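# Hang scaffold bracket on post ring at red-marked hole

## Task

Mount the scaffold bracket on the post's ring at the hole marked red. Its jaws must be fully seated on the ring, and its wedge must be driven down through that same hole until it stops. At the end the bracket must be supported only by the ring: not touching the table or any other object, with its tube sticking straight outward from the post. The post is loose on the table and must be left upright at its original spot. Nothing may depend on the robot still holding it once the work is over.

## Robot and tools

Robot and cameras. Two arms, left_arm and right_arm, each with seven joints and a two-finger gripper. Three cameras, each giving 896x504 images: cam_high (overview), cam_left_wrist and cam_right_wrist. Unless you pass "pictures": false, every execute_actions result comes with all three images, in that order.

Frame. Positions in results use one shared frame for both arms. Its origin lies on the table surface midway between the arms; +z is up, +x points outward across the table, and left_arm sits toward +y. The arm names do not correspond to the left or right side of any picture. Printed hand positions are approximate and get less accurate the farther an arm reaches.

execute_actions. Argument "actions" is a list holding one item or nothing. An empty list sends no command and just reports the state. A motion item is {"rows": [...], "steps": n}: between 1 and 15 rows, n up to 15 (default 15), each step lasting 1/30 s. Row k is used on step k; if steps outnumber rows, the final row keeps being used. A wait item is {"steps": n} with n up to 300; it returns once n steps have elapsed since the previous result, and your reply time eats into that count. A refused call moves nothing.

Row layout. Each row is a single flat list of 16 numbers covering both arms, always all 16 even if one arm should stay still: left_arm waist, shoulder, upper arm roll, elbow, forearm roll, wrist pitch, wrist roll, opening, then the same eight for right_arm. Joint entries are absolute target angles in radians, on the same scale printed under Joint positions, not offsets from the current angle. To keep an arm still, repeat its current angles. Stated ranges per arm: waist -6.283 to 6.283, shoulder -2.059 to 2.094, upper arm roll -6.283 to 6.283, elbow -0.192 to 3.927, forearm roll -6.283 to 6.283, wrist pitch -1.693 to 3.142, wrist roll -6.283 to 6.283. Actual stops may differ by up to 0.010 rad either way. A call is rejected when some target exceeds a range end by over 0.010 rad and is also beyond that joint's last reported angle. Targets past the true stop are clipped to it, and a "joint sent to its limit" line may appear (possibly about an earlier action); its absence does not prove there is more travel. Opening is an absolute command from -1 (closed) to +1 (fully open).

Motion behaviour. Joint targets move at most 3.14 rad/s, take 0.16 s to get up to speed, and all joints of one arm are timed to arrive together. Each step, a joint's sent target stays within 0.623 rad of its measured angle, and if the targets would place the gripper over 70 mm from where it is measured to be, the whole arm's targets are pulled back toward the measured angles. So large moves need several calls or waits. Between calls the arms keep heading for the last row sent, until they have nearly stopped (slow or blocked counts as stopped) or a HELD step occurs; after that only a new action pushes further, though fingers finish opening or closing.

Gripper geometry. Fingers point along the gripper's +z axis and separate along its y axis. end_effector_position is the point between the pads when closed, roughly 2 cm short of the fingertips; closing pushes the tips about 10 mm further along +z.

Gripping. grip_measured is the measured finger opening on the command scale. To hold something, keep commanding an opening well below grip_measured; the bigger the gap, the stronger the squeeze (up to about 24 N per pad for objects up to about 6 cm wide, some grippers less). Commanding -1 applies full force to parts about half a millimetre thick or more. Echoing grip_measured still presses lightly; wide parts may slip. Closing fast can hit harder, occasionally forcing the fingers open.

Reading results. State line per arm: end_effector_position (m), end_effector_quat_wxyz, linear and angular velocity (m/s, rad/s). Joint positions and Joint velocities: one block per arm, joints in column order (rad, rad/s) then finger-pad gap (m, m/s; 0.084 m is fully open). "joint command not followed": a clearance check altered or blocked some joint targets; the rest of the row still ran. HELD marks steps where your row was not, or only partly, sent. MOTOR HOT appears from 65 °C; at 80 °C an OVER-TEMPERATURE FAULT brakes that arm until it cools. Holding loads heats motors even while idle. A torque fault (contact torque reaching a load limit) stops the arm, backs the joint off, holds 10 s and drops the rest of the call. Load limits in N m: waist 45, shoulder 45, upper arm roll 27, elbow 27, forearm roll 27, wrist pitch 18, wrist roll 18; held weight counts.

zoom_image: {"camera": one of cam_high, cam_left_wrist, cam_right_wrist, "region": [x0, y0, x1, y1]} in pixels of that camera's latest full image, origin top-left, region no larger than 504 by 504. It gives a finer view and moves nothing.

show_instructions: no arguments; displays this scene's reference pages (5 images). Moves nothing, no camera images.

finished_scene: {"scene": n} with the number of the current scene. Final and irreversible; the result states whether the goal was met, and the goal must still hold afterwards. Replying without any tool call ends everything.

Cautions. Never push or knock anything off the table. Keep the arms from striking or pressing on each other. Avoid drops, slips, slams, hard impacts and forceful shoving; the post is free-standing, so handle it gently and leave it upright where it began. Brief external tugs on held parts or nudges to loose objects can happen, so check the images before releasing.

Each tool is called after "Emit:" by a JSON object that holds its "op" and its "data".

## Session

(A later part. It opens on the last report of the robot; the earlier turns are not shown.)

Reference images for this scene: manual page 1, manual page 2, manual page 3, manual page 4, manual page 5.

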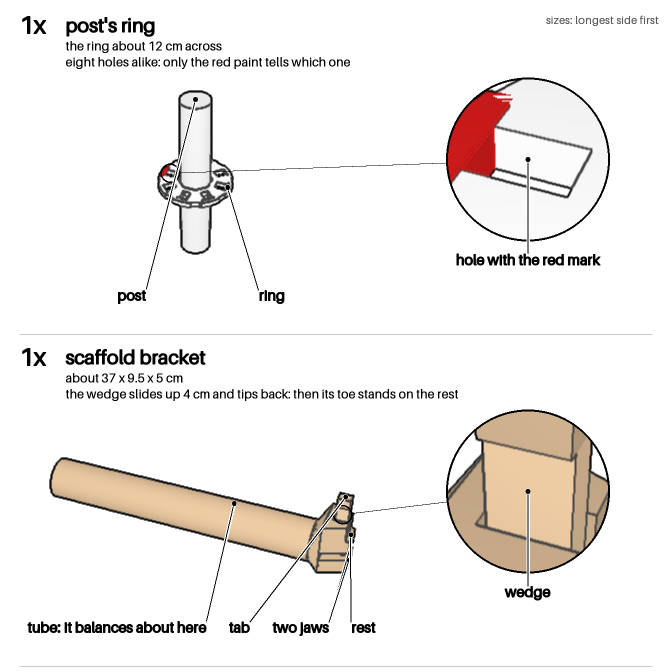

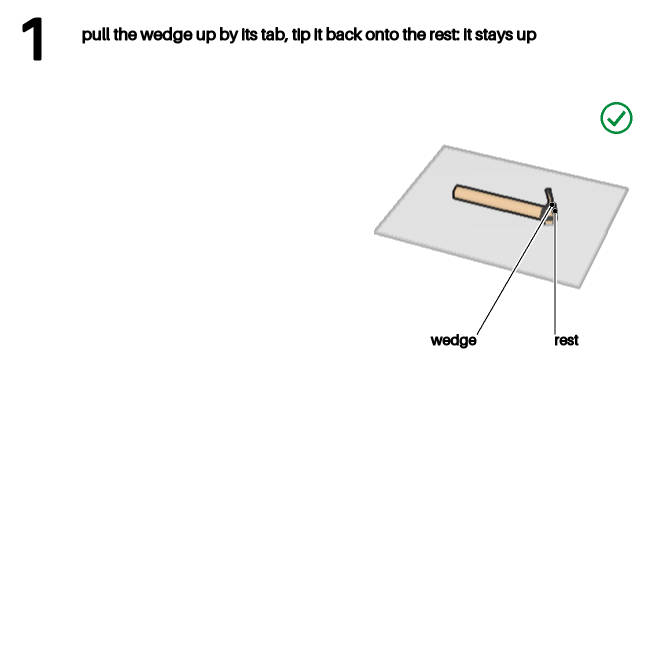

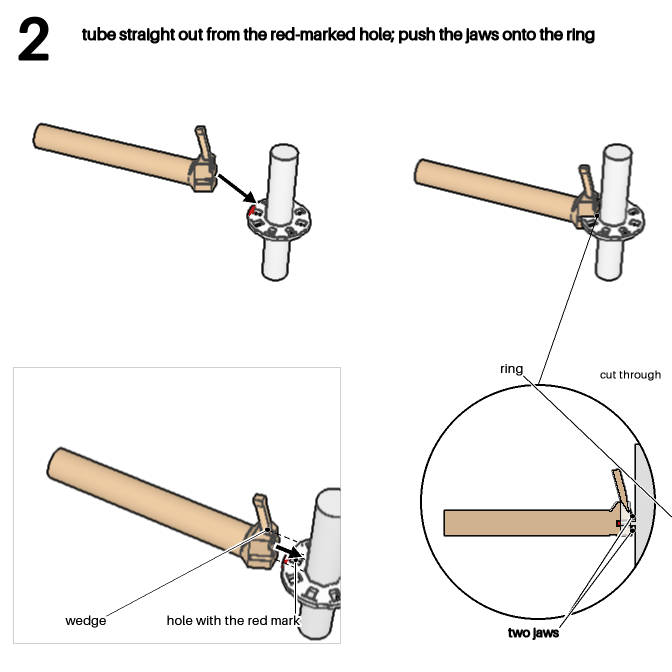

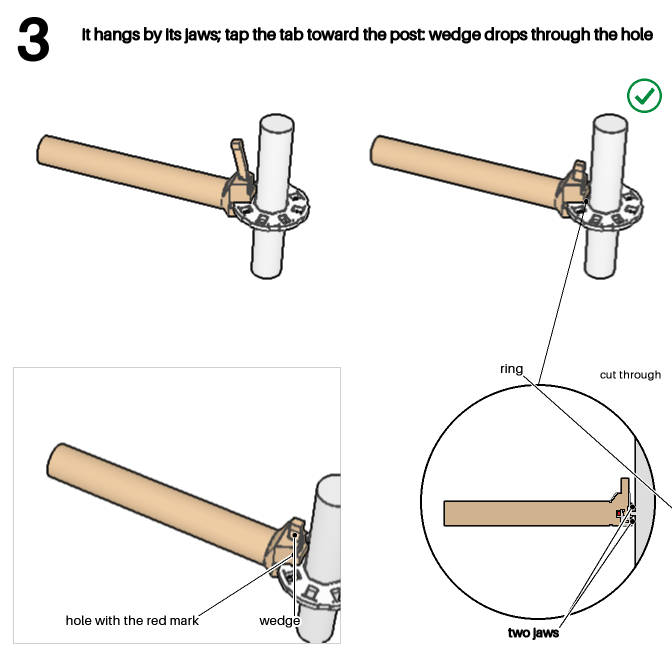

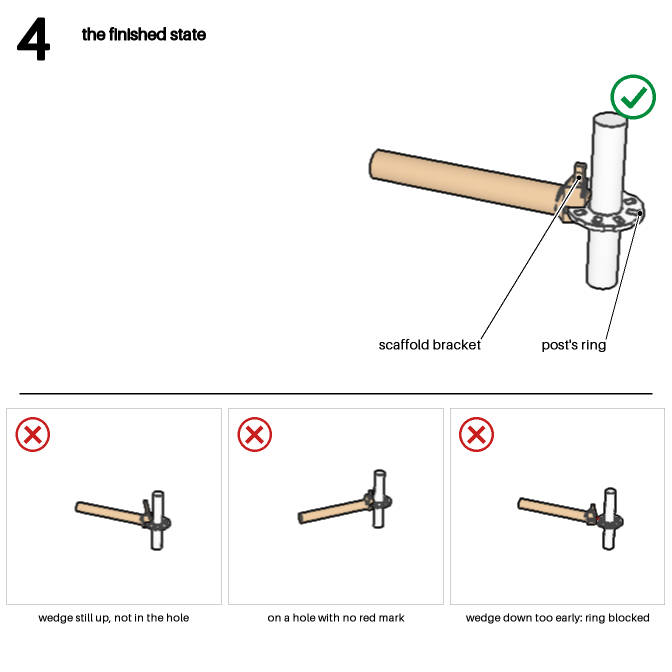

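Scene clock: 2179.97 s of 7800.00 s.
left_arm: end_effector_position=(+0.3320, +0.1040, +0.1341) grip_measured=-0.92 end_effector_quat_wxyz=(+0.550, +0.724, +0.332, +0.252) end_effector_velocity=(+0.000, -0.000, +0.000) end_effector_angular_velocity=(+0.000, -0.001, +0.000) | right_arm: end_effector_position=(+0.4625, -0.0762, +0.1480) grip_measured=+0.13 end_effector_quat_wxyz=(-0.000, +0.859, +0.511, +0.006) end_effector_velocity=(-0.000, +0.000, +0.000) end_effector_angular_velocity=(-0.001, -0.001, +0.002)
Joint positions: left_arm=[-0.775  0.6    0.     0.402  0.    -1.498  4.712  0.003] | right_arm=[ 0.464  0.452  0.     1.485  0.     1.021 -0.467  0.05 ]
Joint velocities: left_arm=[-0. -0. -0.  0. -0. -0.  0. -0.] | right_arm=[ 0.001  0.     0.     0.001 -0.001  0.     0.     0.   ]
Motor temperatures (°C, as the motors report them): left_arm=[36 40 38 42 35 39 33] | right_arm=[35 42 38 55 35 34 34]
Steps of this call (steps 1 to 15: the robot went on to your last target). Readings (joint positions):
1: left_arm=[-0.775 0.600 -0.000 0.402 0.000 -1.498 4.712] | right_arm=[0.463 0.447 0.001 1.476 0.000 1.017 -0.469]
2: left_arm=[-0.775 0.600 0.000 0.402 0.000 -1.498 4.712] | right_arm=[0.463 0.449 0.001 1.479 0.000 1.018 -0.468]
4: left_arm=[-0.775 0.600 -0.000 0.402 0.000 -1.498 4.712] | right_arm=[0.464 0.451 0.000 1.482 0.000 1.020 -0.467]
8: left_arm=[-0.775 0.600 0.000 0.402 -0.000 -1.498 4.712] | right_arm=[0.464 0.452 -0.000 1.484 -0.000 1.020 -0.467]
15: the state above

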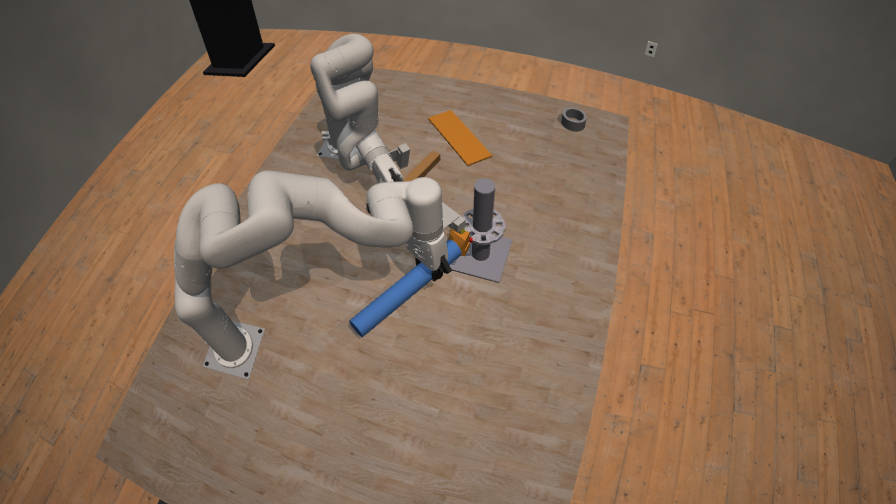

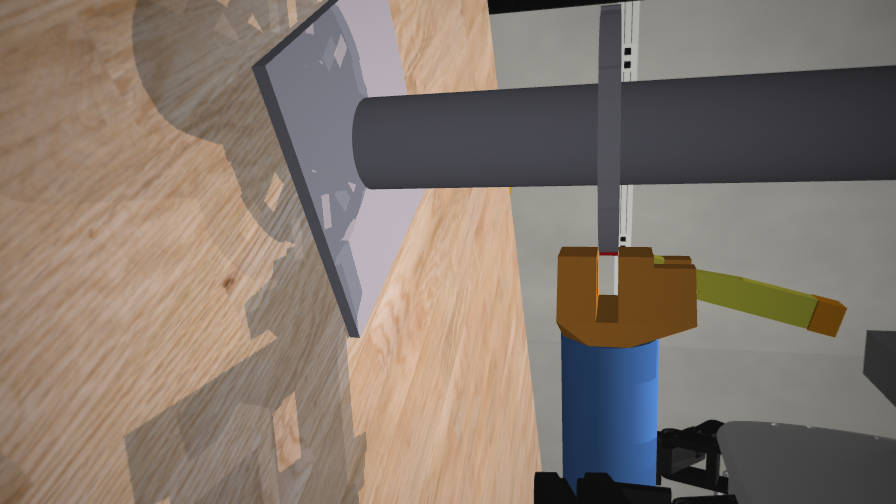

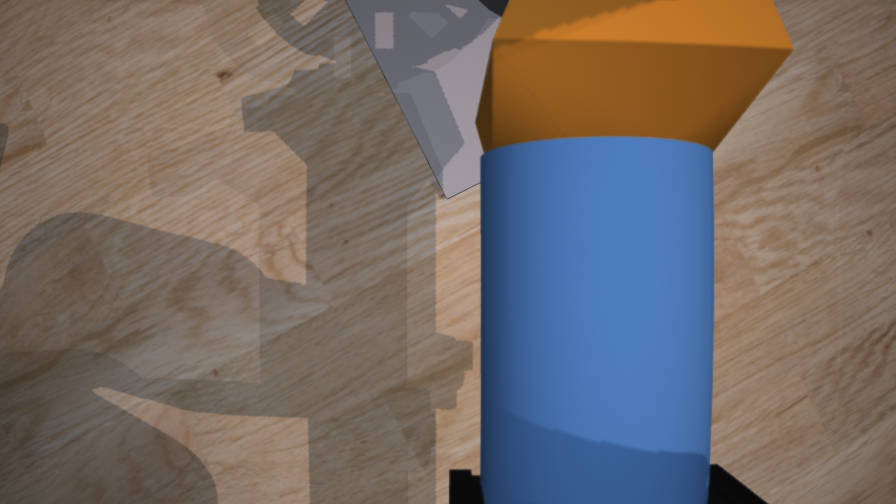

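Emit:
{"op": "execute_actions", "data": {"actions": [{"rows": [[-0.775,0.6,0,0.4018,0,-1.4982,4.712,-0.9,0.4642,0.4529,0,1.4856,0,1.0209,-0.4668,-1],[-0.775,0.6,0,0.4018,0,-1.4982,4.712,-0.9,0.4644,0.4545,0,1.4882,0,1.0218,-0.4666,-1],[-0.775,0.6,0,0.4018,0,-1.4982,4.712,-0.9,0.4647,0.4571,0,1.4922,0,1.0232,-0.4663,-1],[-0.775,0.6,0,0.4018,0,-1.4982,4.712,-0.9,0.4652,0.4607,0,1.4977,0,1.0251,-0.4658,-1],[-0.775,0.6,0,0.4018,0,-1.4982,4.712,-0.9,0.4658,0.4649,0,1.5043,0,1.0274,-0.4652,-1],[-0.775,0.6,0,0.4018,0,-1.4982,4.712,-0.9,0.4664,0.4697,0,1.5117,0,1.0300,-0.4646,-1],[-0.775,0.6,0,0.4018,0,-1.4982,4.712,-0.9,0.4671,0.4749,0,1.5196,0,1.0328,-0.4639,-1],[-0.775,0.6,0,0.4018,0,-1.4982,4.712,-0.9,0.4678,0.4802,0,1.5278,0,1.0357,-0.4632,-1],[-0.775,0.6,0,0.4018,0,-1.4982,4.712,-0.9,0.4685,0.4854,0,1.5357,0,1.0385,-0.4625,-1],[-0.775,0.6,0,0.4018,0,-1.4982,4.712,-0.9,0.4691,0.4902,0,1.5432,0,1.0411,-0.4619,-1],[-0.775,0.6,0,0.4018,0,-1.4982,4.712,-0.9,0.4697,0.4944,0,1.5497,0,1.0434,-0.4613,-1],[-0.775,0.6,0,0.4018,0,-1.4982,4.712,-0.9,0.4702,0.4980,0,1.5552,0,1.0453,-0.4608,-1],[-0.775,0.6,0,0.4018,0,-1.4982,4.712,-0.9,0.4705,0.5006,0,1.5592,0,1.0467,-0.4605,-1],[-0.775,0.6,0,0.4018,0,-1.4982,4.712,-0.9,0.4707,0.5022,0,1.5618,0,1.0476,-0.4603,-1],[-0.775,0.6,0,0.4018,0,-1.4982,4.712,-0.9,0.4708,0.5028,0,1.5626,0,1.0479,-0.4602,-1]], "steps": 15}], "pictures": false}}

Emit:
{"op": "execute_actions", "data": {"actions": [{"steps": 15}]}}

Emit:
{"op": "zoom_image", "data": {"camera": "cam_left_wrist", "region": [540, 160, 700, 340]}}

Scene clock: 2209.37 s of 7800.00 s.
left_arm: end_effector_position=(+0.3320, +0.1040, +0.1341) grip_measured=-0.92 end_effector_quat_wxyz=(+0.550, +0.724, +0.332, +0.252) end_effector_velocity=(-0.001, +0.000, -0.001) end_effector_angular_velocity=(+0.000, +0.002, -0.001) | right_arm: end_effector_position=(+0.4709, -0.0660, +0.1479) grip_measured=+0.13 end_effector_quat_wxyz=(-0.001, +0.859, +0.511, +0.006) end_effector_velocity=(+0.016, +0.020, -0.001) end_effector_angular_velocity=(-0.000, +0.000, +0.000)
Joint positions: left_arm=[-0.775  0.6   -0.     0.402  0.    -1.498  4.712  0.003] | right_arm=[ 0.47   0.495  0.     1.551  0.     1.043 -0.461  0.05 ]
Joint velocities: left_arm=[-0.    -0.    -0.001 -0.002 -0.     0.    -0.001 -0.   ] | right_arm=[ 0.01   0.087  0.001  0.132 -0.001  0.046  0.011  0.   ]
Motor temperatures (°C, as the motors report them): left_arm=[36 40 38 42 35 39 33] | right_arm=[35 43 38 55 35 34 34]
Steps of this call (steps 1 to 15: the robot went on to your last target; steps 16 to 90: nothing new was sent; then 25.90 s passed at rest; steps 91 to 105: all 15 steps of this action). Readings (joint positions):
91: left_arm=[-0.775 0.600 -0.000 0.402 0.000 -1.498 4.712] | right_arm=[0.464 0.452 -0.000 1.485 0.000 1.021 -0.467]
92: left_arm=[-0.775 0.600 -0.000 0.402 0.000 -1.498 4.712] | right_arm=[0.464 0.452 -0.000 1.485 -0.000 1.021 -0.467]
94: left_arm=[-0.775 0.600 0.000 0.402 0.000 -1.498 4.712] | right_arm=[0.464 0.454 -0.000 1.488 -0.000 1.022 -0.467]
98: left_arm=[-0.775 0.600 -0.000 0.402 0.000 -1.498 4.712] | right_arm=[0.466 0.465 -0.000 1.505 -0.000 1.028 -0.465]
105: the state above

Scene clock: 2209.87 s of 7800.00 s.
left_arm: end_effector_position=(+0.3320, +0.1040, +0.1341) grip_measured=-0.92 end_effector_quat_wxyz=(+0.550, +0.724, +0.332, +0.252) end_effector_velocity=(-0.000, +0.000, -0.000) end_effector_angular_velocity=(+0.000, +0.001, +0.000) | right_arm: end_effector_position=(+0.4724, -0.0645, +0.1480) grip_measured=+0.13 end_effector_quat_wxyz=(-0.000, +0.859, +0.511, +0.006) end_effector_velocity=(-0.001, +0.001, +0.000) end_effector_angular_velocity=(+0.001, -0.000, +0.002)
Joint positions: left_arm=[-0.775  0.6   -0.     0.402  0.    -1.498  4.712  0.003] | right_arm=[ 0.471  0.503  0.     1.562  0.     1.048 -0.46   0.05 ]
Joint velocities: left_arm=[ 0.     0.    -0.    -0.001 -0.     0.    -0.     0.   ] | right_arm=[ 0.002  0.     0.001  0.001  0.    -0.     0.001 -0.   ]
Motor temperatures (°C, as the motors report them): left_arm=[36 40 38 42 35 39 33] | right_arm=[35 43 38 55 35 34 34]
Steps of this call (steps 1 to 15: the robot went on to your last target). Readings (joint positions):
1: left_arm=[-0.775 0.600 -0.000 0.402 0.000 -1.498 4.712] | right_arm=[0.470 0.498 0.000 1.555 0.000 1.045 -0.461]
2: left_arm=[-0.775 0.600 0.000 0.402 0.000 -1.498 4.712] | right_arm=[0.471 0.500 0.000 1.557 0.000 1.046 -0.461]
4: left_arm=[-0.775 0.600 0.000 0.402 0.000 -1.498 4.712] | right_arm=[0.471 0.501 0.000 1.560 0.000 1.047 -0.460]
8: left_arm=[-0.775 0.600 -0.000 0.402 0.000 -1.498 4.712] | right_arm=[0.471 0.502 -0.000 1.562 -0.000 1.048 -0.460]
15: the state above

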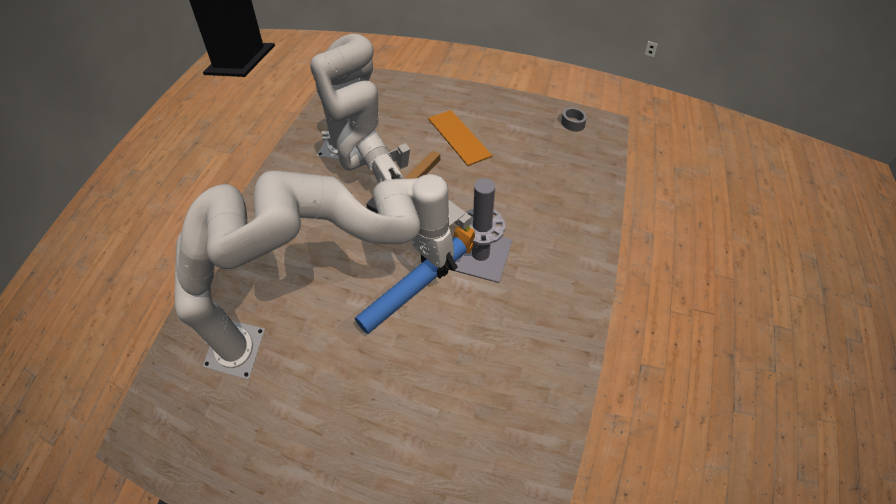

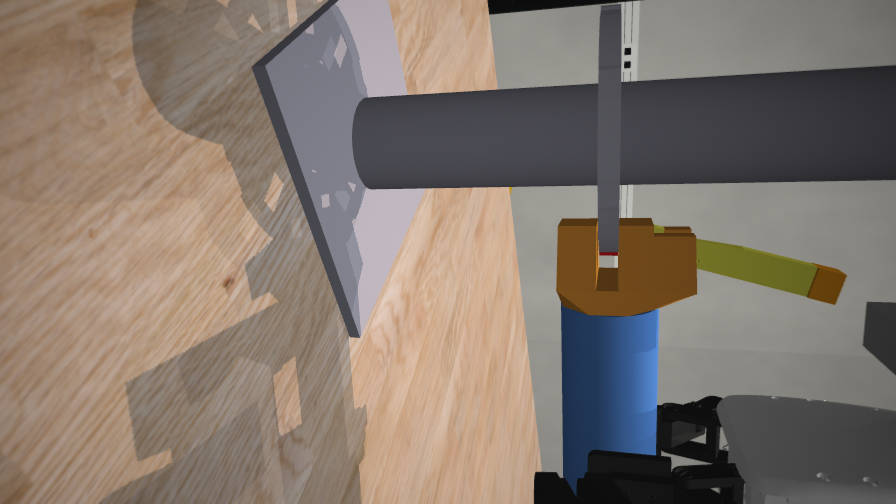

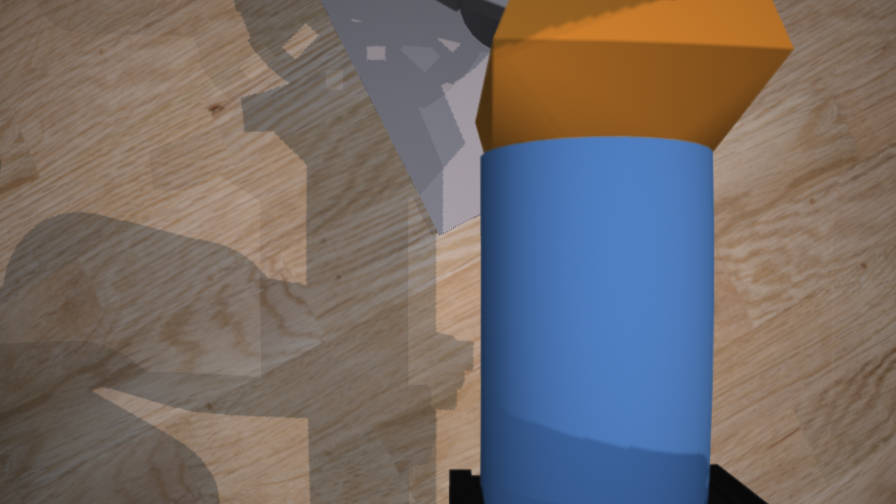

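Region (540, 160, 700, 340) of cam_left_wrist's 896x504 image, scaled by 2.800, with more detail than that image has.

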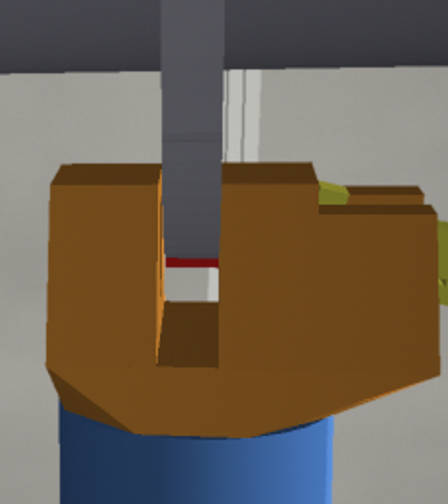

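Emit:
{"op": "zoom_image", "data": {"camera": "cam_right_wrist", "region": [400, 0, 560, 90]}}

Region (400, 0, 560, 90) of cam_right_wrist's 896x504 image, scaled by 3.150, with more detail than that image has; it fills the top 284 rows of this view, and the rest is white.

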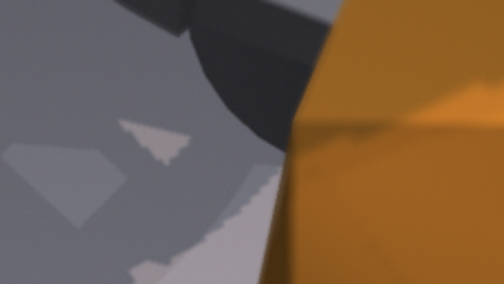

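Emit:
{"op": "execute_actions", "data": {"actions": [{"rows": [[-0.775,0.6,0,0.4018,0,-1.4982,4.712,-0.9,0.4710,0.5035,0,1.5637,0,1.0483,-0.4600,-1],[-0.775,0.6,0,0.4018,0,-1.4982,4.712,-0.9,0.4714,0.5055,0,1.5669,0,1.0495,-0.4596,-1],[-0.775,0.6,0,0.4018,0,-1.4982,4.712,-0.9,0.4722,0.5086,0,1.5719,0,1.0514,-0.4588,-1],[-0.775,0.6,0,0.4018,0,-1.4982,4.712,-0.9,0.4731,0.5124,0,1.5782,0,1.0538,-0.4579,-1],[-0.775,0.6,0,0.4018,0,-1.4982,4.712,-0.9,0.4741,0.5168,0,1.5852,0,1.0565,-0.4569,-1],[-0.775,0.6,0,0.4018,0,-1.4982,4.712,-0.9,0.4751,0.5211,0,1.5922,0,1.0592,-0.4559,-1],[-0.775,0.6,0,0.4018,0,-1.4982,4.712,-0.9,0.4760,0.5249,0,1.5985,0,1.0616,-0.4550,-1],[-0.775,0.6,0,0.4018,0,-1.4982,4.712,-0.9,0.4768,0.5280,0,1.6035,0,1.0635,-0.4542,-1],[-0.775,0.6,0,0.4018,0,-1.4982,4.712,-0.9,0.4772,0.5300,0,1.6067,0,1.0647,-0.4538,-1],[-0.775,0.6,0,0.4018,0,-1.4982,4.712,-0.9,0.4774,0.5307,0,1.6078,0,1.0651,-0.4536,-1]], "steps": 15}], "pictures": false}}

Emit:
{"op": "execute_actions", "data": {"actions": [{"steps": 10}]}}

Emit:
{"op": "zoom_image", "data": {"camera": "cam_right_wrist", "region": [340, 0, 540, 110]}}

Emit:
{"op": "zoom_image", "data": {"camera": "cam_high", "region": [420, 190, 520, 290]}}

Scene clock: 2269.23 s of 7800.00 s.
left_arm: end_effector_position=(+0.3320, +0.1040, +0.1341) grip_measured=-0.92 end_effector_quat_wxyz=(+0.550, +0.724, +0.332, +0.252) end_effector_velocity=(-0.000, -0.000, -0.000) end_effector_angular_velocity=(+0.000, -0.000, -0.001) | right_arm: end_effector_position=(+0.4763, -0.0565, +0.1484) grip_measured=+0.13 end_effector_quat_wxyz=(-0.001, +0.859, +0.511, +0.006) end_effector_velocity=(+0.004, -0.002, -0.000) end_effector_angular_velocity=(-0.005, +0.001, -0.008)
Joint positions: left_arm=[-0.775  0.6   -0.     0.402 -0.    -1.498  4.712  0.003] | right_arm=[ 0.477  0.53   0.     1.606  0.     1.064 -0.454  0.05 ]
Joint velocities: left_arm=[-0.     0.    -0.    -0.     0.001 -0.     0.001 -0.   ] | right_arm=[-0.     0.011 -0.006  0.017 -0.     0.01   0.003  0.   ]
Motor temperatures (°C, as the motors report them): left_arm=[36 40 38 42 35 39 33] | right_arm=[35 43 38 56 35 34 34]
Steps of this call (steps 1 to 15: the robot went on to your last target; steps 16 to 90: nothing new was sent; then 55.87 s passed at rest; steps 91 to 105: all 15 steps of this action). Readings (joint positions):
91: left_arm=[-0.775 0.600 0.000 0.402 -0.000 -1.498 4.712] | right_arm=[0.471 0.503 -0.000 1.563 0.000 1.048 -0.460]
92: left_arm=[-0.775 0.600 0.000 0.402 0.000 -1.498 4.712] | right_arm=[0.471 0.503 -0.000 1.563 -0.000 1.048 -0.460]
94: left_arm=[-0.775 0.600 -0.000 0.402 0.000 -1.498 4.712] | right_arm=[0.471 0.505 -0.000 1.566 -0.000 1.049 -0.460]
98: left_arm=[-0.775 0.600 0.000 0.402 -0.000 -1.498 4.712] | right_arm=[0.474 0.517 -0.000 1.585 -0.000 1.056 -0.457]
105: the state above

Scene clock: 2269.57 s of 7800.00 s.
left_arm: end_effector_position=(+0.3320, +0.1040, +0.1341) grip_measured=-0.92 end_effector_quat_wxyz=(+0.550, +0.724, +0.332, +0.252) end_effector_velocity=(-0.000, -0.000, -0.000) end_effector_angular_velocity=(+0.000, -0.000, -0.001) | right_arm: end_effector_position=(+0.4766, -0.0565, +0.1485) grip_measured=+0.13 end_effector_quat_wxyz=(-0.001, +0.859, +0.511, +0.006) end_effector_velocity=(-0.001, +0.001, -0.000) end_effector_angular_velocity=(-0.000, +0.000, +0.002)
Joint positions: left_arm=[-0.775  0.6    0.     0.402  0.    -1.498  4.712  0.003] | right_arm=[ 0.477  0.531  0.     1.608  0.     1.065 -0.454  0.05 ]
Joint velocities: left_arm=[-0.  0.  0. -0.  0. -0.  0. -0.] | right_arm=[ 0.001  0.001  0.002  0.001 -0.001  0.     0.001  0.   ]
Motor temperatures (°C, as the motors report them): left_arm=[36 40 38 42 35 39 33] | right_arm=[35 43 38 56 35 34 34]
Steps of this call (steps 1 to 10: the robot went on to your last target). Readings (joint positions):
1: left_arm=[-0.775 0.600 0.000 0.402 -0.000 -1.498 4.712] | right_arm=[0.477 0.530 0.000 1.607 0.000 1.065 -0.454]
2: left_arm=[-0.775 0.600 0.000 0.402 0.000 -1.498 4.712] | right_arm=[0.477 0.530 -0.000 1.607 -0.000 1.065 -0.454]
4: left_arm=[-0.775 0.600 0.000 0.402 -0.000 -1.498 4.712] | right_arm=[0.477 0.530 -0.000 1.607 -0.000 1.065 -0.454]
8: left_arm=[-0.775 0.600 -0.000 0.402 0.000 -1.498 4.712] | right_arm=[0.477 0.531 -0.000 1.608 -0.000 1.065 -0.454]
10: the state above

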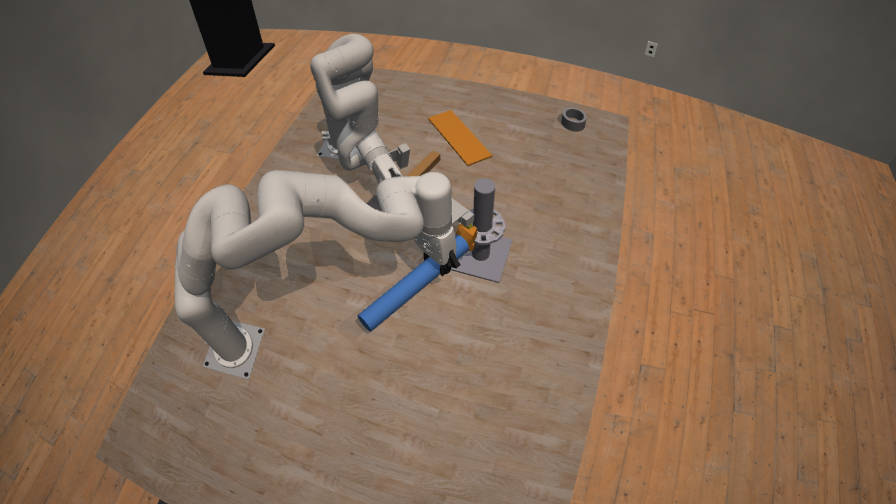

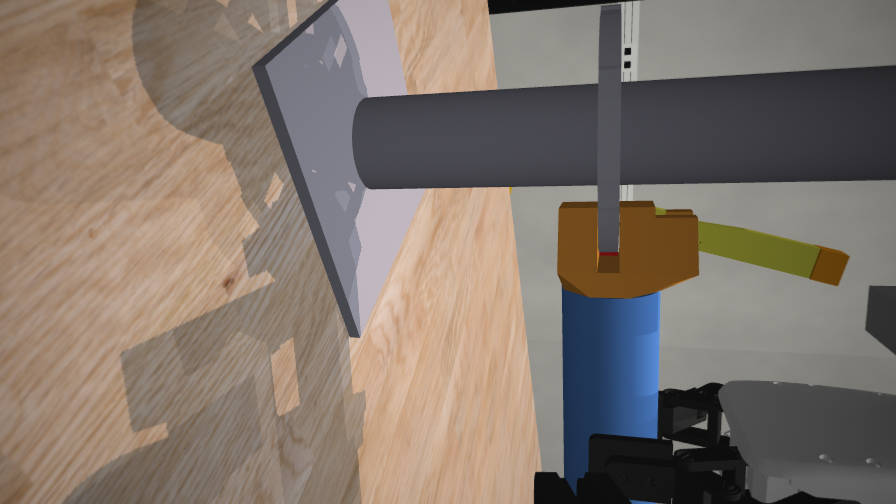

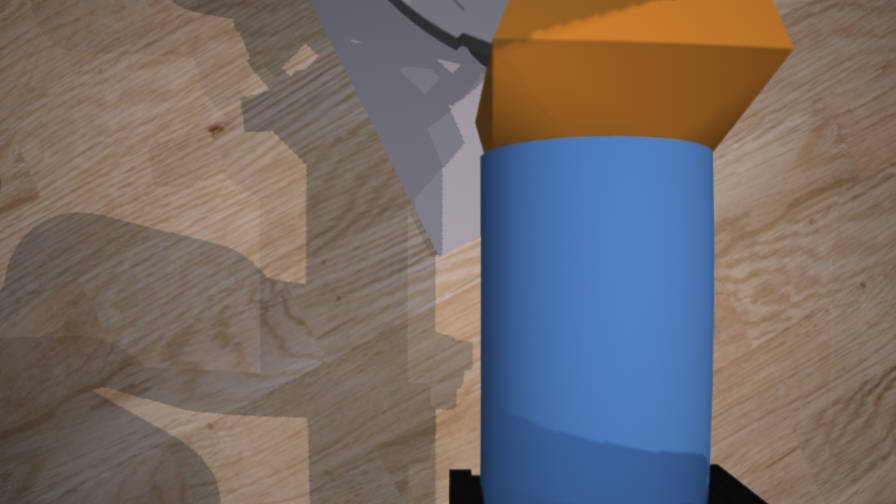

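Region (340, 0, 540, 110) of cam_right_wrist's 896x504 image, scaled by 2.520, with more detail than that image has; it fills the top 277 rows of this view, and the rest is white.

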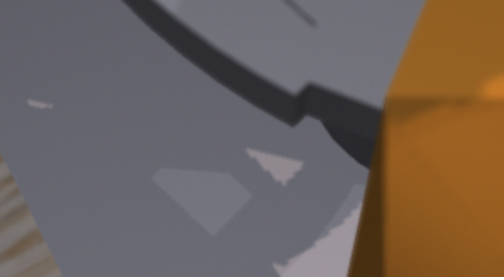

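Region (420, 190, 520, 290) of cam_high's 896x504 image, scaled by 5.040, with more detail than that image has.

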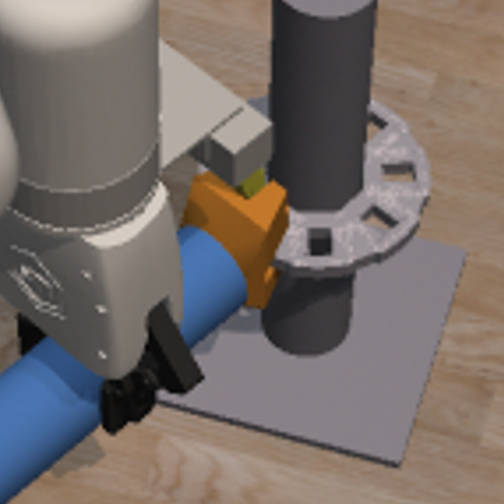

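Emit:
{"op": "zoom_image", "data": {"camera": "cam_right_wrist", "region": [390, 0, 510, 60]}}

Region (390, 0, 510, 60) of cam_right_wrist's 896x504 image, scaled by 4.200, with more detail than that image has.

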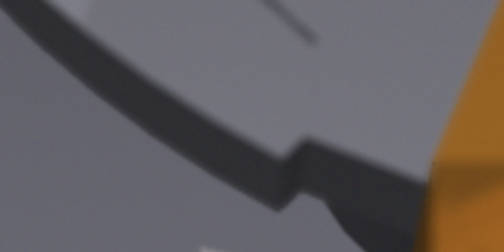

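Emit:
{"op": "execute_actions", "data": {"actions": [{"rows": [[-0.775,0.6,0,0.4018,0,-1.4982,4.712,-0.9,0.4771,0.5309,0,1.6082,0,1.0652,-0.4555,-1],[-0.775,0.6,0,0.4018,0,-1.4982,4.712,-0.9,0.4763,0.5316,0,1.6093,0,1.0656,-0.4609,-1],[-0.775,0.6,0,0.4018,0,-1.4982,4.712,-0.9,0.4750,0.5327,0,1.6110,0,1.0663,-0.4694,-1],[-0.775,0.6,0,0.4018,0,-1.4982,4.712,-0.9,0.4734,0.5341,0,1.6132,0,1.0671,-0.4800,-1],[-0.775,0.6,0,0.4018,0,-1.4982,4.712,-0.9,0.4717,0.5357,0,1.6156,0,1.0680,-0.4919,-1],[-0.775,0.6,0,0.4018,0,-1.4982,4.712,-0.9,0.4699,0.5372,0,1.6180,0,1.0688,-0.5037,-1],[-0.775,0.6,0,0.4018,0,-1.4982,4.712,-0.9,0.4683,0.5386,0,1.6202,0,1.0696,-0.5143,-1],[-0.775,0.6,0,0.4018,0,-1.4982,4.712,-0.9,0.4670,0.5397,0,1.6219,0,1.0703,-0.5228,-1],[-0.775,0.6,0,0.4018,0,-1.4982,4.712,-0.9,0.4662,0.5404,0,1.6230,0,1.0707,-0.5282,-1],[-0.775,0.6,0,0.4018,0,-1.4982,4.712,-0.9,0.4659,0.5406,0,1.6234,0,1.0708,-0.5301,-1]], "steps": 15}], "pictures": false}}

Emit:
{"op": "execute_actions", "data": {"actions": [{"steps": 12}]}}

Emit:
{"op": "zoom_image", "data": {"camera": "cam_right_wrist", "region": [390, 0, 510, 70]}}

Scene clock: 2326.30 s of 7800.00 s.
left_arm: end_effector_position=(+0.3320, +0.1040, +0.1341) grip_measured=-0.92 end_effector_quat_wxyz=(+0.550, +0.724, +0.332, +0.252) end_effector_velocity=(+0.000, -0.000, +0.000) end_effector_angular_velocity=(-0.001, -0.001, -0.001) | right_arm: end_effector_position=(+0.4831, -0.0611, +0.1485) grip_measured=+0.13 end_effector_quat_wxyz=(-0.000, +0.843, +0.537, +0.006) end_effector_velocity=(-0.002, +0.005, +0.000) end_effector_angular_velocity=(+0.005, +0.003, +0.043)
Joint positions: left_arm=[-0.775  0.6   -0.     0.402 -0.    -1.498  4.712  0.003] | right_arm=[ 0.466  0.54  -0.001  1.623 -0.     1.071 -0.527  0.05 ]
Joint velocities: left_arm=[ 0.     0.    -0.001  0.001  0.    -0.     0.001 -0.   ] | right_arm=[-0.     0.004  0.009  0.007  0.002  0.003 -0.037 -0.   ]
Motor temperatures (°C, as the motors report them): left_arm=[36 40 38 42 35 39 33] | right_arm=[35 44 38 56 35 34 34]
Steps of this call (steps 1 to 15: the robot went on to your last target; steps 16 to 90: nothing new was sent; then 53.23 s passed at rest; steps 91 to 105: all 15 steps of this action). Readings (joint positions):
91: left_arm=[-0.775 0.600 -0.000 0.402 0.000 -1.498 4.712] | right_arm=[0.477 0.531 0.000 1.608 0.000 1.065 -0.454]
92: left_arm=[-0.775 0.600 -0.000 0.402 0.000 -1.498 4.712] | right_arm=[0.477 0.531 0.000 1.608 0.000 1.065 -0.454]
94: left_arm=[-0.775 0.600 -0.000 0.402 0.000 -1.498 4.712] | right_arm=[0.477 0.531 0.000 1.609 0.000 1.066 -0.460]
98: left_arm=[-0.775 0.600 -0.000 0.402 -0.000 -1.498 4.712] | right_arm=[0.472 0.535 0.000 1.615 0.000 1.068 -0.490]
105: the state above

Scene clock: 2326.70 s of 7800.00 s.
left_arm: end_effector_position=(+0.3320, +0.1040, +0.1341) grip_measured=-0.92 end_effector_quat_wxyz=(+0.550, +0.724, +0.332, +0.252) end_effector_velocity=(-0.000, -0.000, -0.000) end_effector_angular_velocity=(-0.000, +0.001, -0.000) | right_arm: end_effector_position=(+0.4831, -0.0608, +0.1485) grip_measured=+0.13 end_effector_quat_wxyz=(-0.000, +0.842, +0.539, +0.006) end_effector_velocity=(-0.000, +0.000, -0.000) end_effector_angular_velocity=(+0.001, +0.001, +0.003)
Joint positions: left_arm=[-0.775  0.6    0.     0.402  0.    -1.498  4.712  0.003] | right_arm=[ 0.466  0.541 -0.     1.623 -0.     1.071 -0.53   0.05 ]
Joint velocities: left_arm=[-0.     0.    -0.001 -0.001 -0.     0.    -0.001 -0.   ] | right_arm=[-0.     0.001  0.     0.001  0.001  0.    -0.003 -0.   ]
Motor temperatures (°C, as the motors report them): left_arm=[36 40 38 42 35 39 33] | right_arm=[35 44 38 56 35 34 34]
Steps of this call (steps 1 to 12: the robot went on to your last target). Readings (joint positions):
1: left_arm=[-0.775 0.600 0.000 0.402 -0.000 -1.498 4.712] | right_arm=[0.466 0.540 -0.000 1.623 -0.000 1.071 -0.528]
2: left_arm=[-0.775 0.600 0.000 0.402 0.000 -1.498 4.712] | right_arm=[0.466 0.540 0.000 1.623 0.000 1.071 -0.529]
4: left_arm=[-0.775 0.600 -0.000 0.402 -0.000 -1.498 4.712] | right_arm=[0.466 0.540 0.000 1.623 0.000 1.071 -0.529]
8: left_arm=[-0.775 0.600 -0.000 0.402 0.000 -1.498 4.712] | right_arm=[0.466 0.541 0.000 1.623 0.000 1.071 -0.530]
12: the state above

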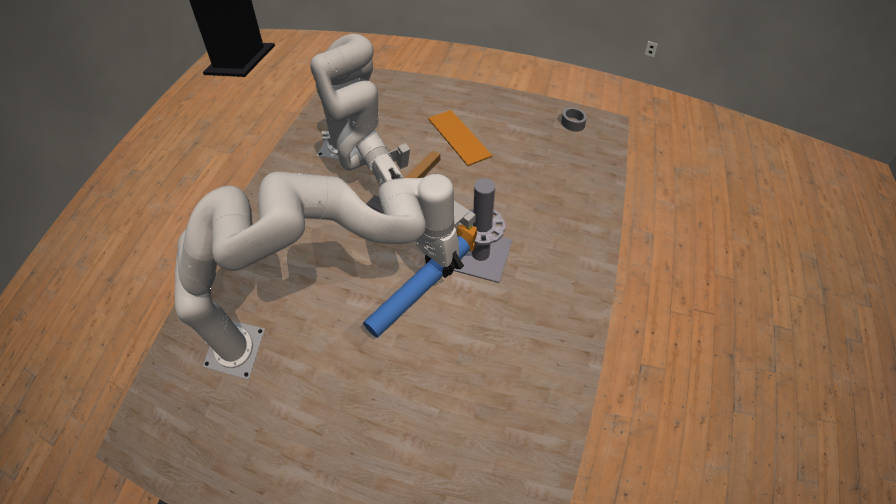

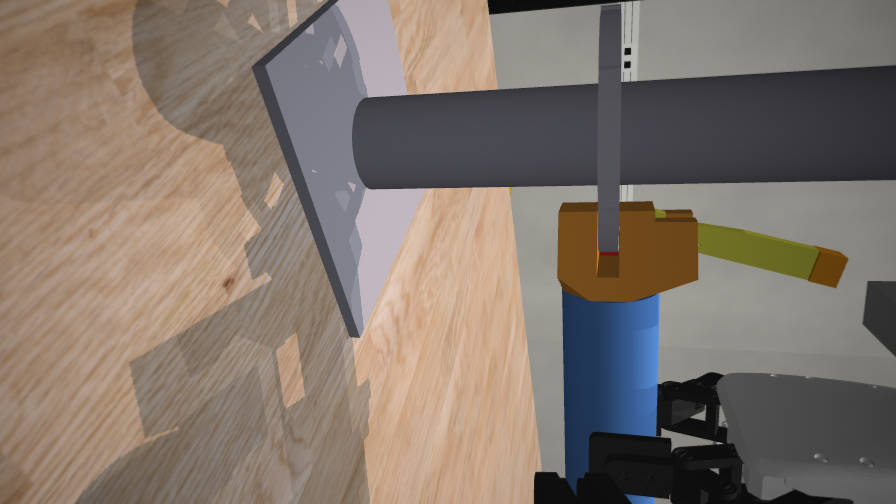

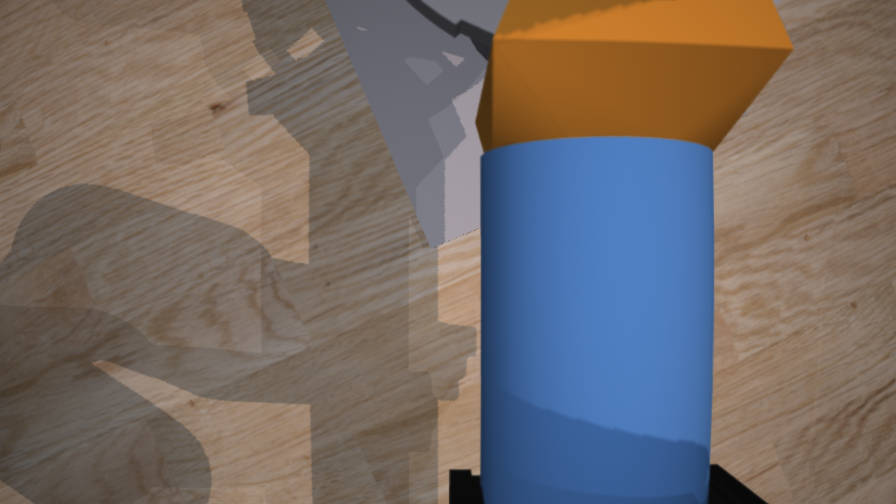

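Region (390, 0, 510, 70) of cam_right_wrist's 896x504 image, scaled by 4.200, with more detail than that image has; it fills the top 294 rows of this view, and the rest is white.

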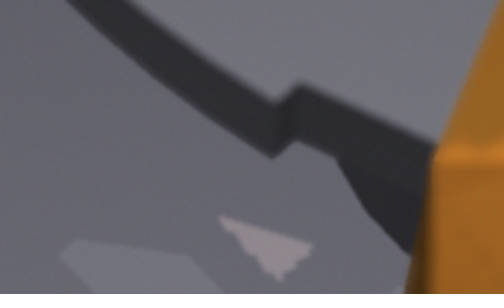

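Emit:
{"op": "execute_actions", "data": {"actions": [{"rows": [[-0.775,0.6,0,0.4018,0,-1.4982,4.712,-0.9,0.4661,0.5412,0,1.6244,0,1.0712,-0.5299,-1],[-0.775,0.6,0,0.4018,0,-1.4982,4.712,-0.9,0.4664,0.5424,0,1.6263,0,1.0719,-0.5296,-1],[-0.775,0.6,0,0.4018,0,-1.4982,4.712,-0.9,0.4668,0.5438,0,1.6285,0,1.0727,-0.5292,-1],[-0.775,0.6,0,0.4018,0,-1.4982,4.712,-0.9,0.4672,0.5453,0,1.6308,0,1.0735,-0.5288,-1],[-0.775,0.6,0,0.4018,0,-1.4982,4.712,-0.9,0.4676,0.5468,0,1.6332,0,1.0744,-0.5284,-1],[-0.775,0.6,0,0.4018,0,-1.4982,4.712,-0.9,0.4679,0.5483,0,1.6356,0,1.0753,-0.5281,-1],[-0.775,0.6,0,0.4018,0,-1.4982,4.712,-0.9,0.4683,0.5498,0,1.6379,0,1.0761,-0.5277,-1],[-0.775,0.6,0,0.4018,0,-1.4982,4.712,-0.9,0.4687,0.5512,0,1.6401,0,1.0769,-0.5273,-1],[-0.775,0.6,0,0.4018,0,-1.4982,4.712,-0.9,0.4690,0.5524,0,1.6420,0,1.0776,-0.5270,-1],[-0.775,0.6,0,0.4018,0,-1.4982,4.712,-0.9,0.4692,0.5531,0,1.6431,0,1.0780,-0.5268,-1]], "steps": 15}], "pictures": false}}

Emit:
{"op": "execute_actions", "data": {"actions": [{"steps": 8}]}}

Emit:
{"op": "zoom_image", "data": {"camera": "cam_left_wrist", "region": [540, 160, 700, 320]}}

Scene clock: 2359.13 s of 7800.00 s.
left_arm: end_effector_position=(+0.3320, +0.1040, +0.1341) grip_measured=-0.92 end_effector_quat_wxyz=(+0.550, +0.724, +0.332, +0.252) end_effector_velocity=(-0.000, +0.000, -0.000) end_effector_angular_velocity=(+0.000, +0.001, -0.000) | right_arm: end_effector_position=(+0.4845, -0.0571, +0.1484) grip_measured=+0.13 end_effector_quat_wxyz=(-0.000, +0.842, +0.539, +0.006) end_effector_velocity=(+0.001, +0.000, +0.000) end_effector_angular_velocity=(-0.001, -0.000, -0.001)
Joint positions: left_arm=[-0.775  0.6   -0.     0.402 -0.    -1.498  4.712  0.003] | right_arm=[ 0.469  0.553  0.     1.642  0.     1.078 -0.527  0.05 ]
Joint velocities: left_arm=[-0.    -0.     0.    -0.001  0.     0.    -0.001  0.   ] | right_arm=[ 0.001  0.005 -0.002  0.009 -0.     0.004  0.001  0.   ]
Motor temperatures (°C, as the motors report them): left_arm=[36 40 38 42 35 39 33] | right_arm=[35 44 38 56 35 34 34]
Steps of this call (steps 1 to 15: the robot went on to your last target; steps 16 to 90: nothing new was sent; then 28.93 s passed at rest; steps 91 to 105: all 15 steps of this action). Readings (joint positions):
91: left_arm=[-0.775 0.600 0.000 0.402 0.000 -1.498 4.712] | right_arm=[0.466 0.541 -0.000 1.623 0.000 1.071 -0.530]
92: left_arm=[-0.775 0.600 0.000 0.402 -0.000 -1.498 4.712] | right_arm=[0.466 0.541 -0.000 1.624 -0.000 1.071 -0.530]
94: left_arm=[-0.775 0.600 0.000 0.402 -0.000 -1.498 4.712] | right_arm=[0.466 0.542 -0.000 1.626 -0.000 1.072 -0.530]
98: left_arm=[-0.775 0.600 0.000 0.402 0.000 -1.498 4.712] | right_arm=[0.467 0.547 -0.000 1.633 -0.000 1.074 -0.528]
105: the state above

Scene clock: 2359.40 s of 7800.00 s.
left_arm: end_effector_position=(+0.3320, +0.1040, +0.1341) grip_measured=-0.92 end_effector_quat_wxyz=(+0.550, +0.724, +0.332, +0.252) end_effector_velocity=(+0.000, +0.000, +0.000) end_effector_angular_velocity=(+0.000, -0.000, +0.000) | right_arm: end_effector_position=(+0.4847, -0.0571, +0.1485) grip_measured=+0.13 end_effector_quat_wxyz=(-0.000, +0.842, +0.539, +0.006) end_effector_velocity=(-0.001, +0.001, -0.000) end_effector_angular_velocity=(+0.000, +0.001, +0.001)
Joint positions: left_arm=[-0.775  0.6   -0.     0.402 -0.    -1.498  4.712  0.003] | right_arm=[ 0.469  0.553 -0.     1.643 -0.     1.078 -0.527  0.05 ]
Joint velocities: left_arm=[ 0.001  0.    -0.     0.    -0.     0.     0.     0.   ] | right_arm=[ 0.001 -0.     0.001 -0.    -0.     0.     0.001 -0.   ]
Motor temperatures (°C, as the motors report them): left_arm=[36 40 38 42 35 39 33] | right_arm=[35 44 38 56 35 34 34]
Steps of this call (steps 1 to 8: the robot went on to your last target). Readings (joint positions):
1: left_arm=[-0.775 0.600 0.000 0.402 0.000 -1.498 4.712] | right_arm=[0.469 0.553 0.000 1.642 0.000 1.078 -0.527]
2: left_arm=[-0.775 0.600 0.000 0.402 -0.000 -1.498 4.712] | right_arm=[0.469 0.553 0.000 1.643 -0.000 1.078 -0.527]
4: left_arm=[-0.775 0.600 0.000 0.402 -0.000 -1.498 4.712] | right_arm=[0.469 0.553 -0.000 1.643 -0.000 1.078 -0.527]
8: the state above

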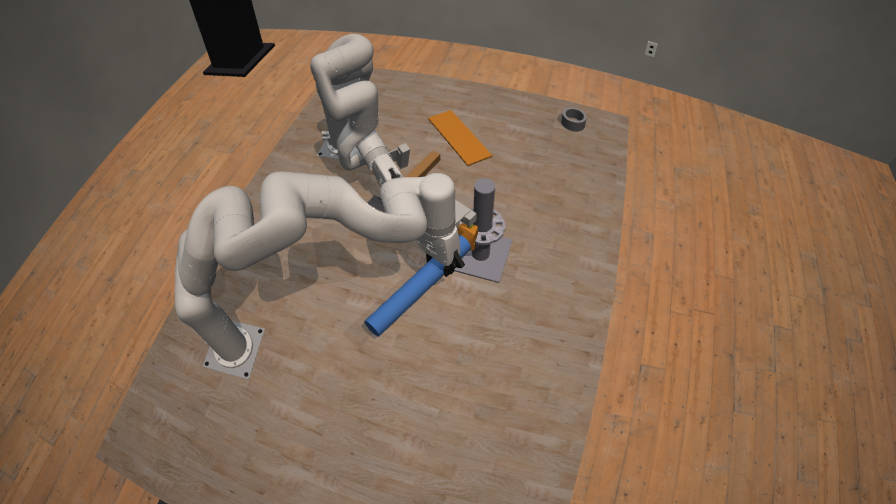

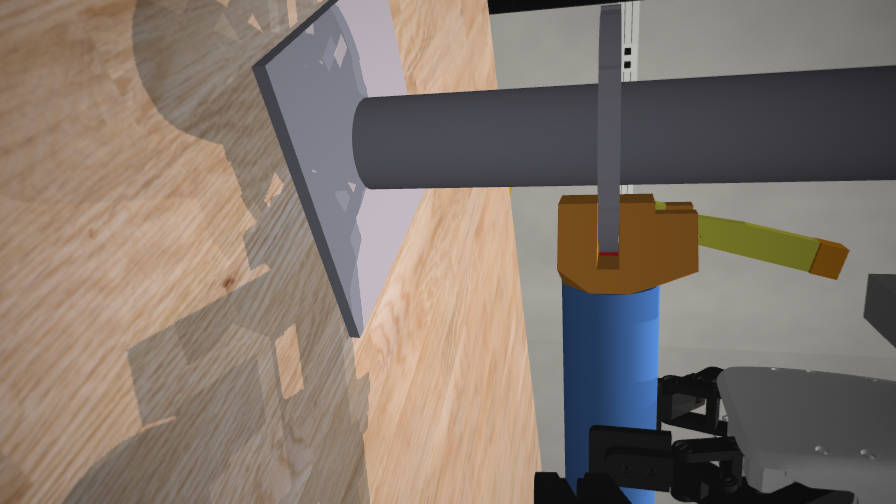

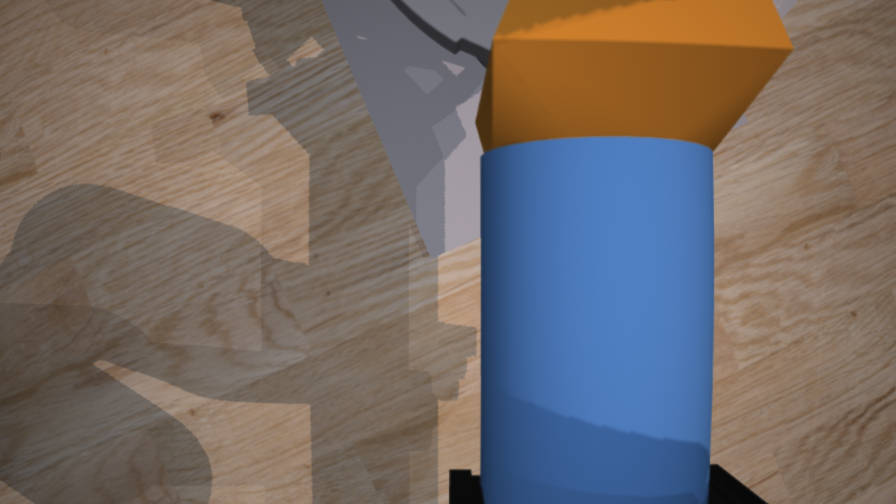

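Region (540, 160, 700, 320) of cam_left_wrist's 896x504 image, scaled by 3.150, with more detail than that image has.

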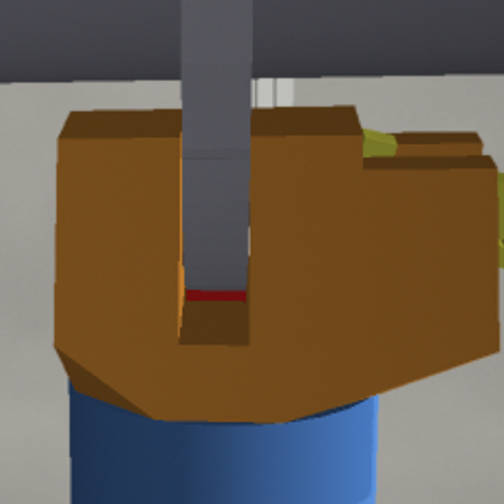

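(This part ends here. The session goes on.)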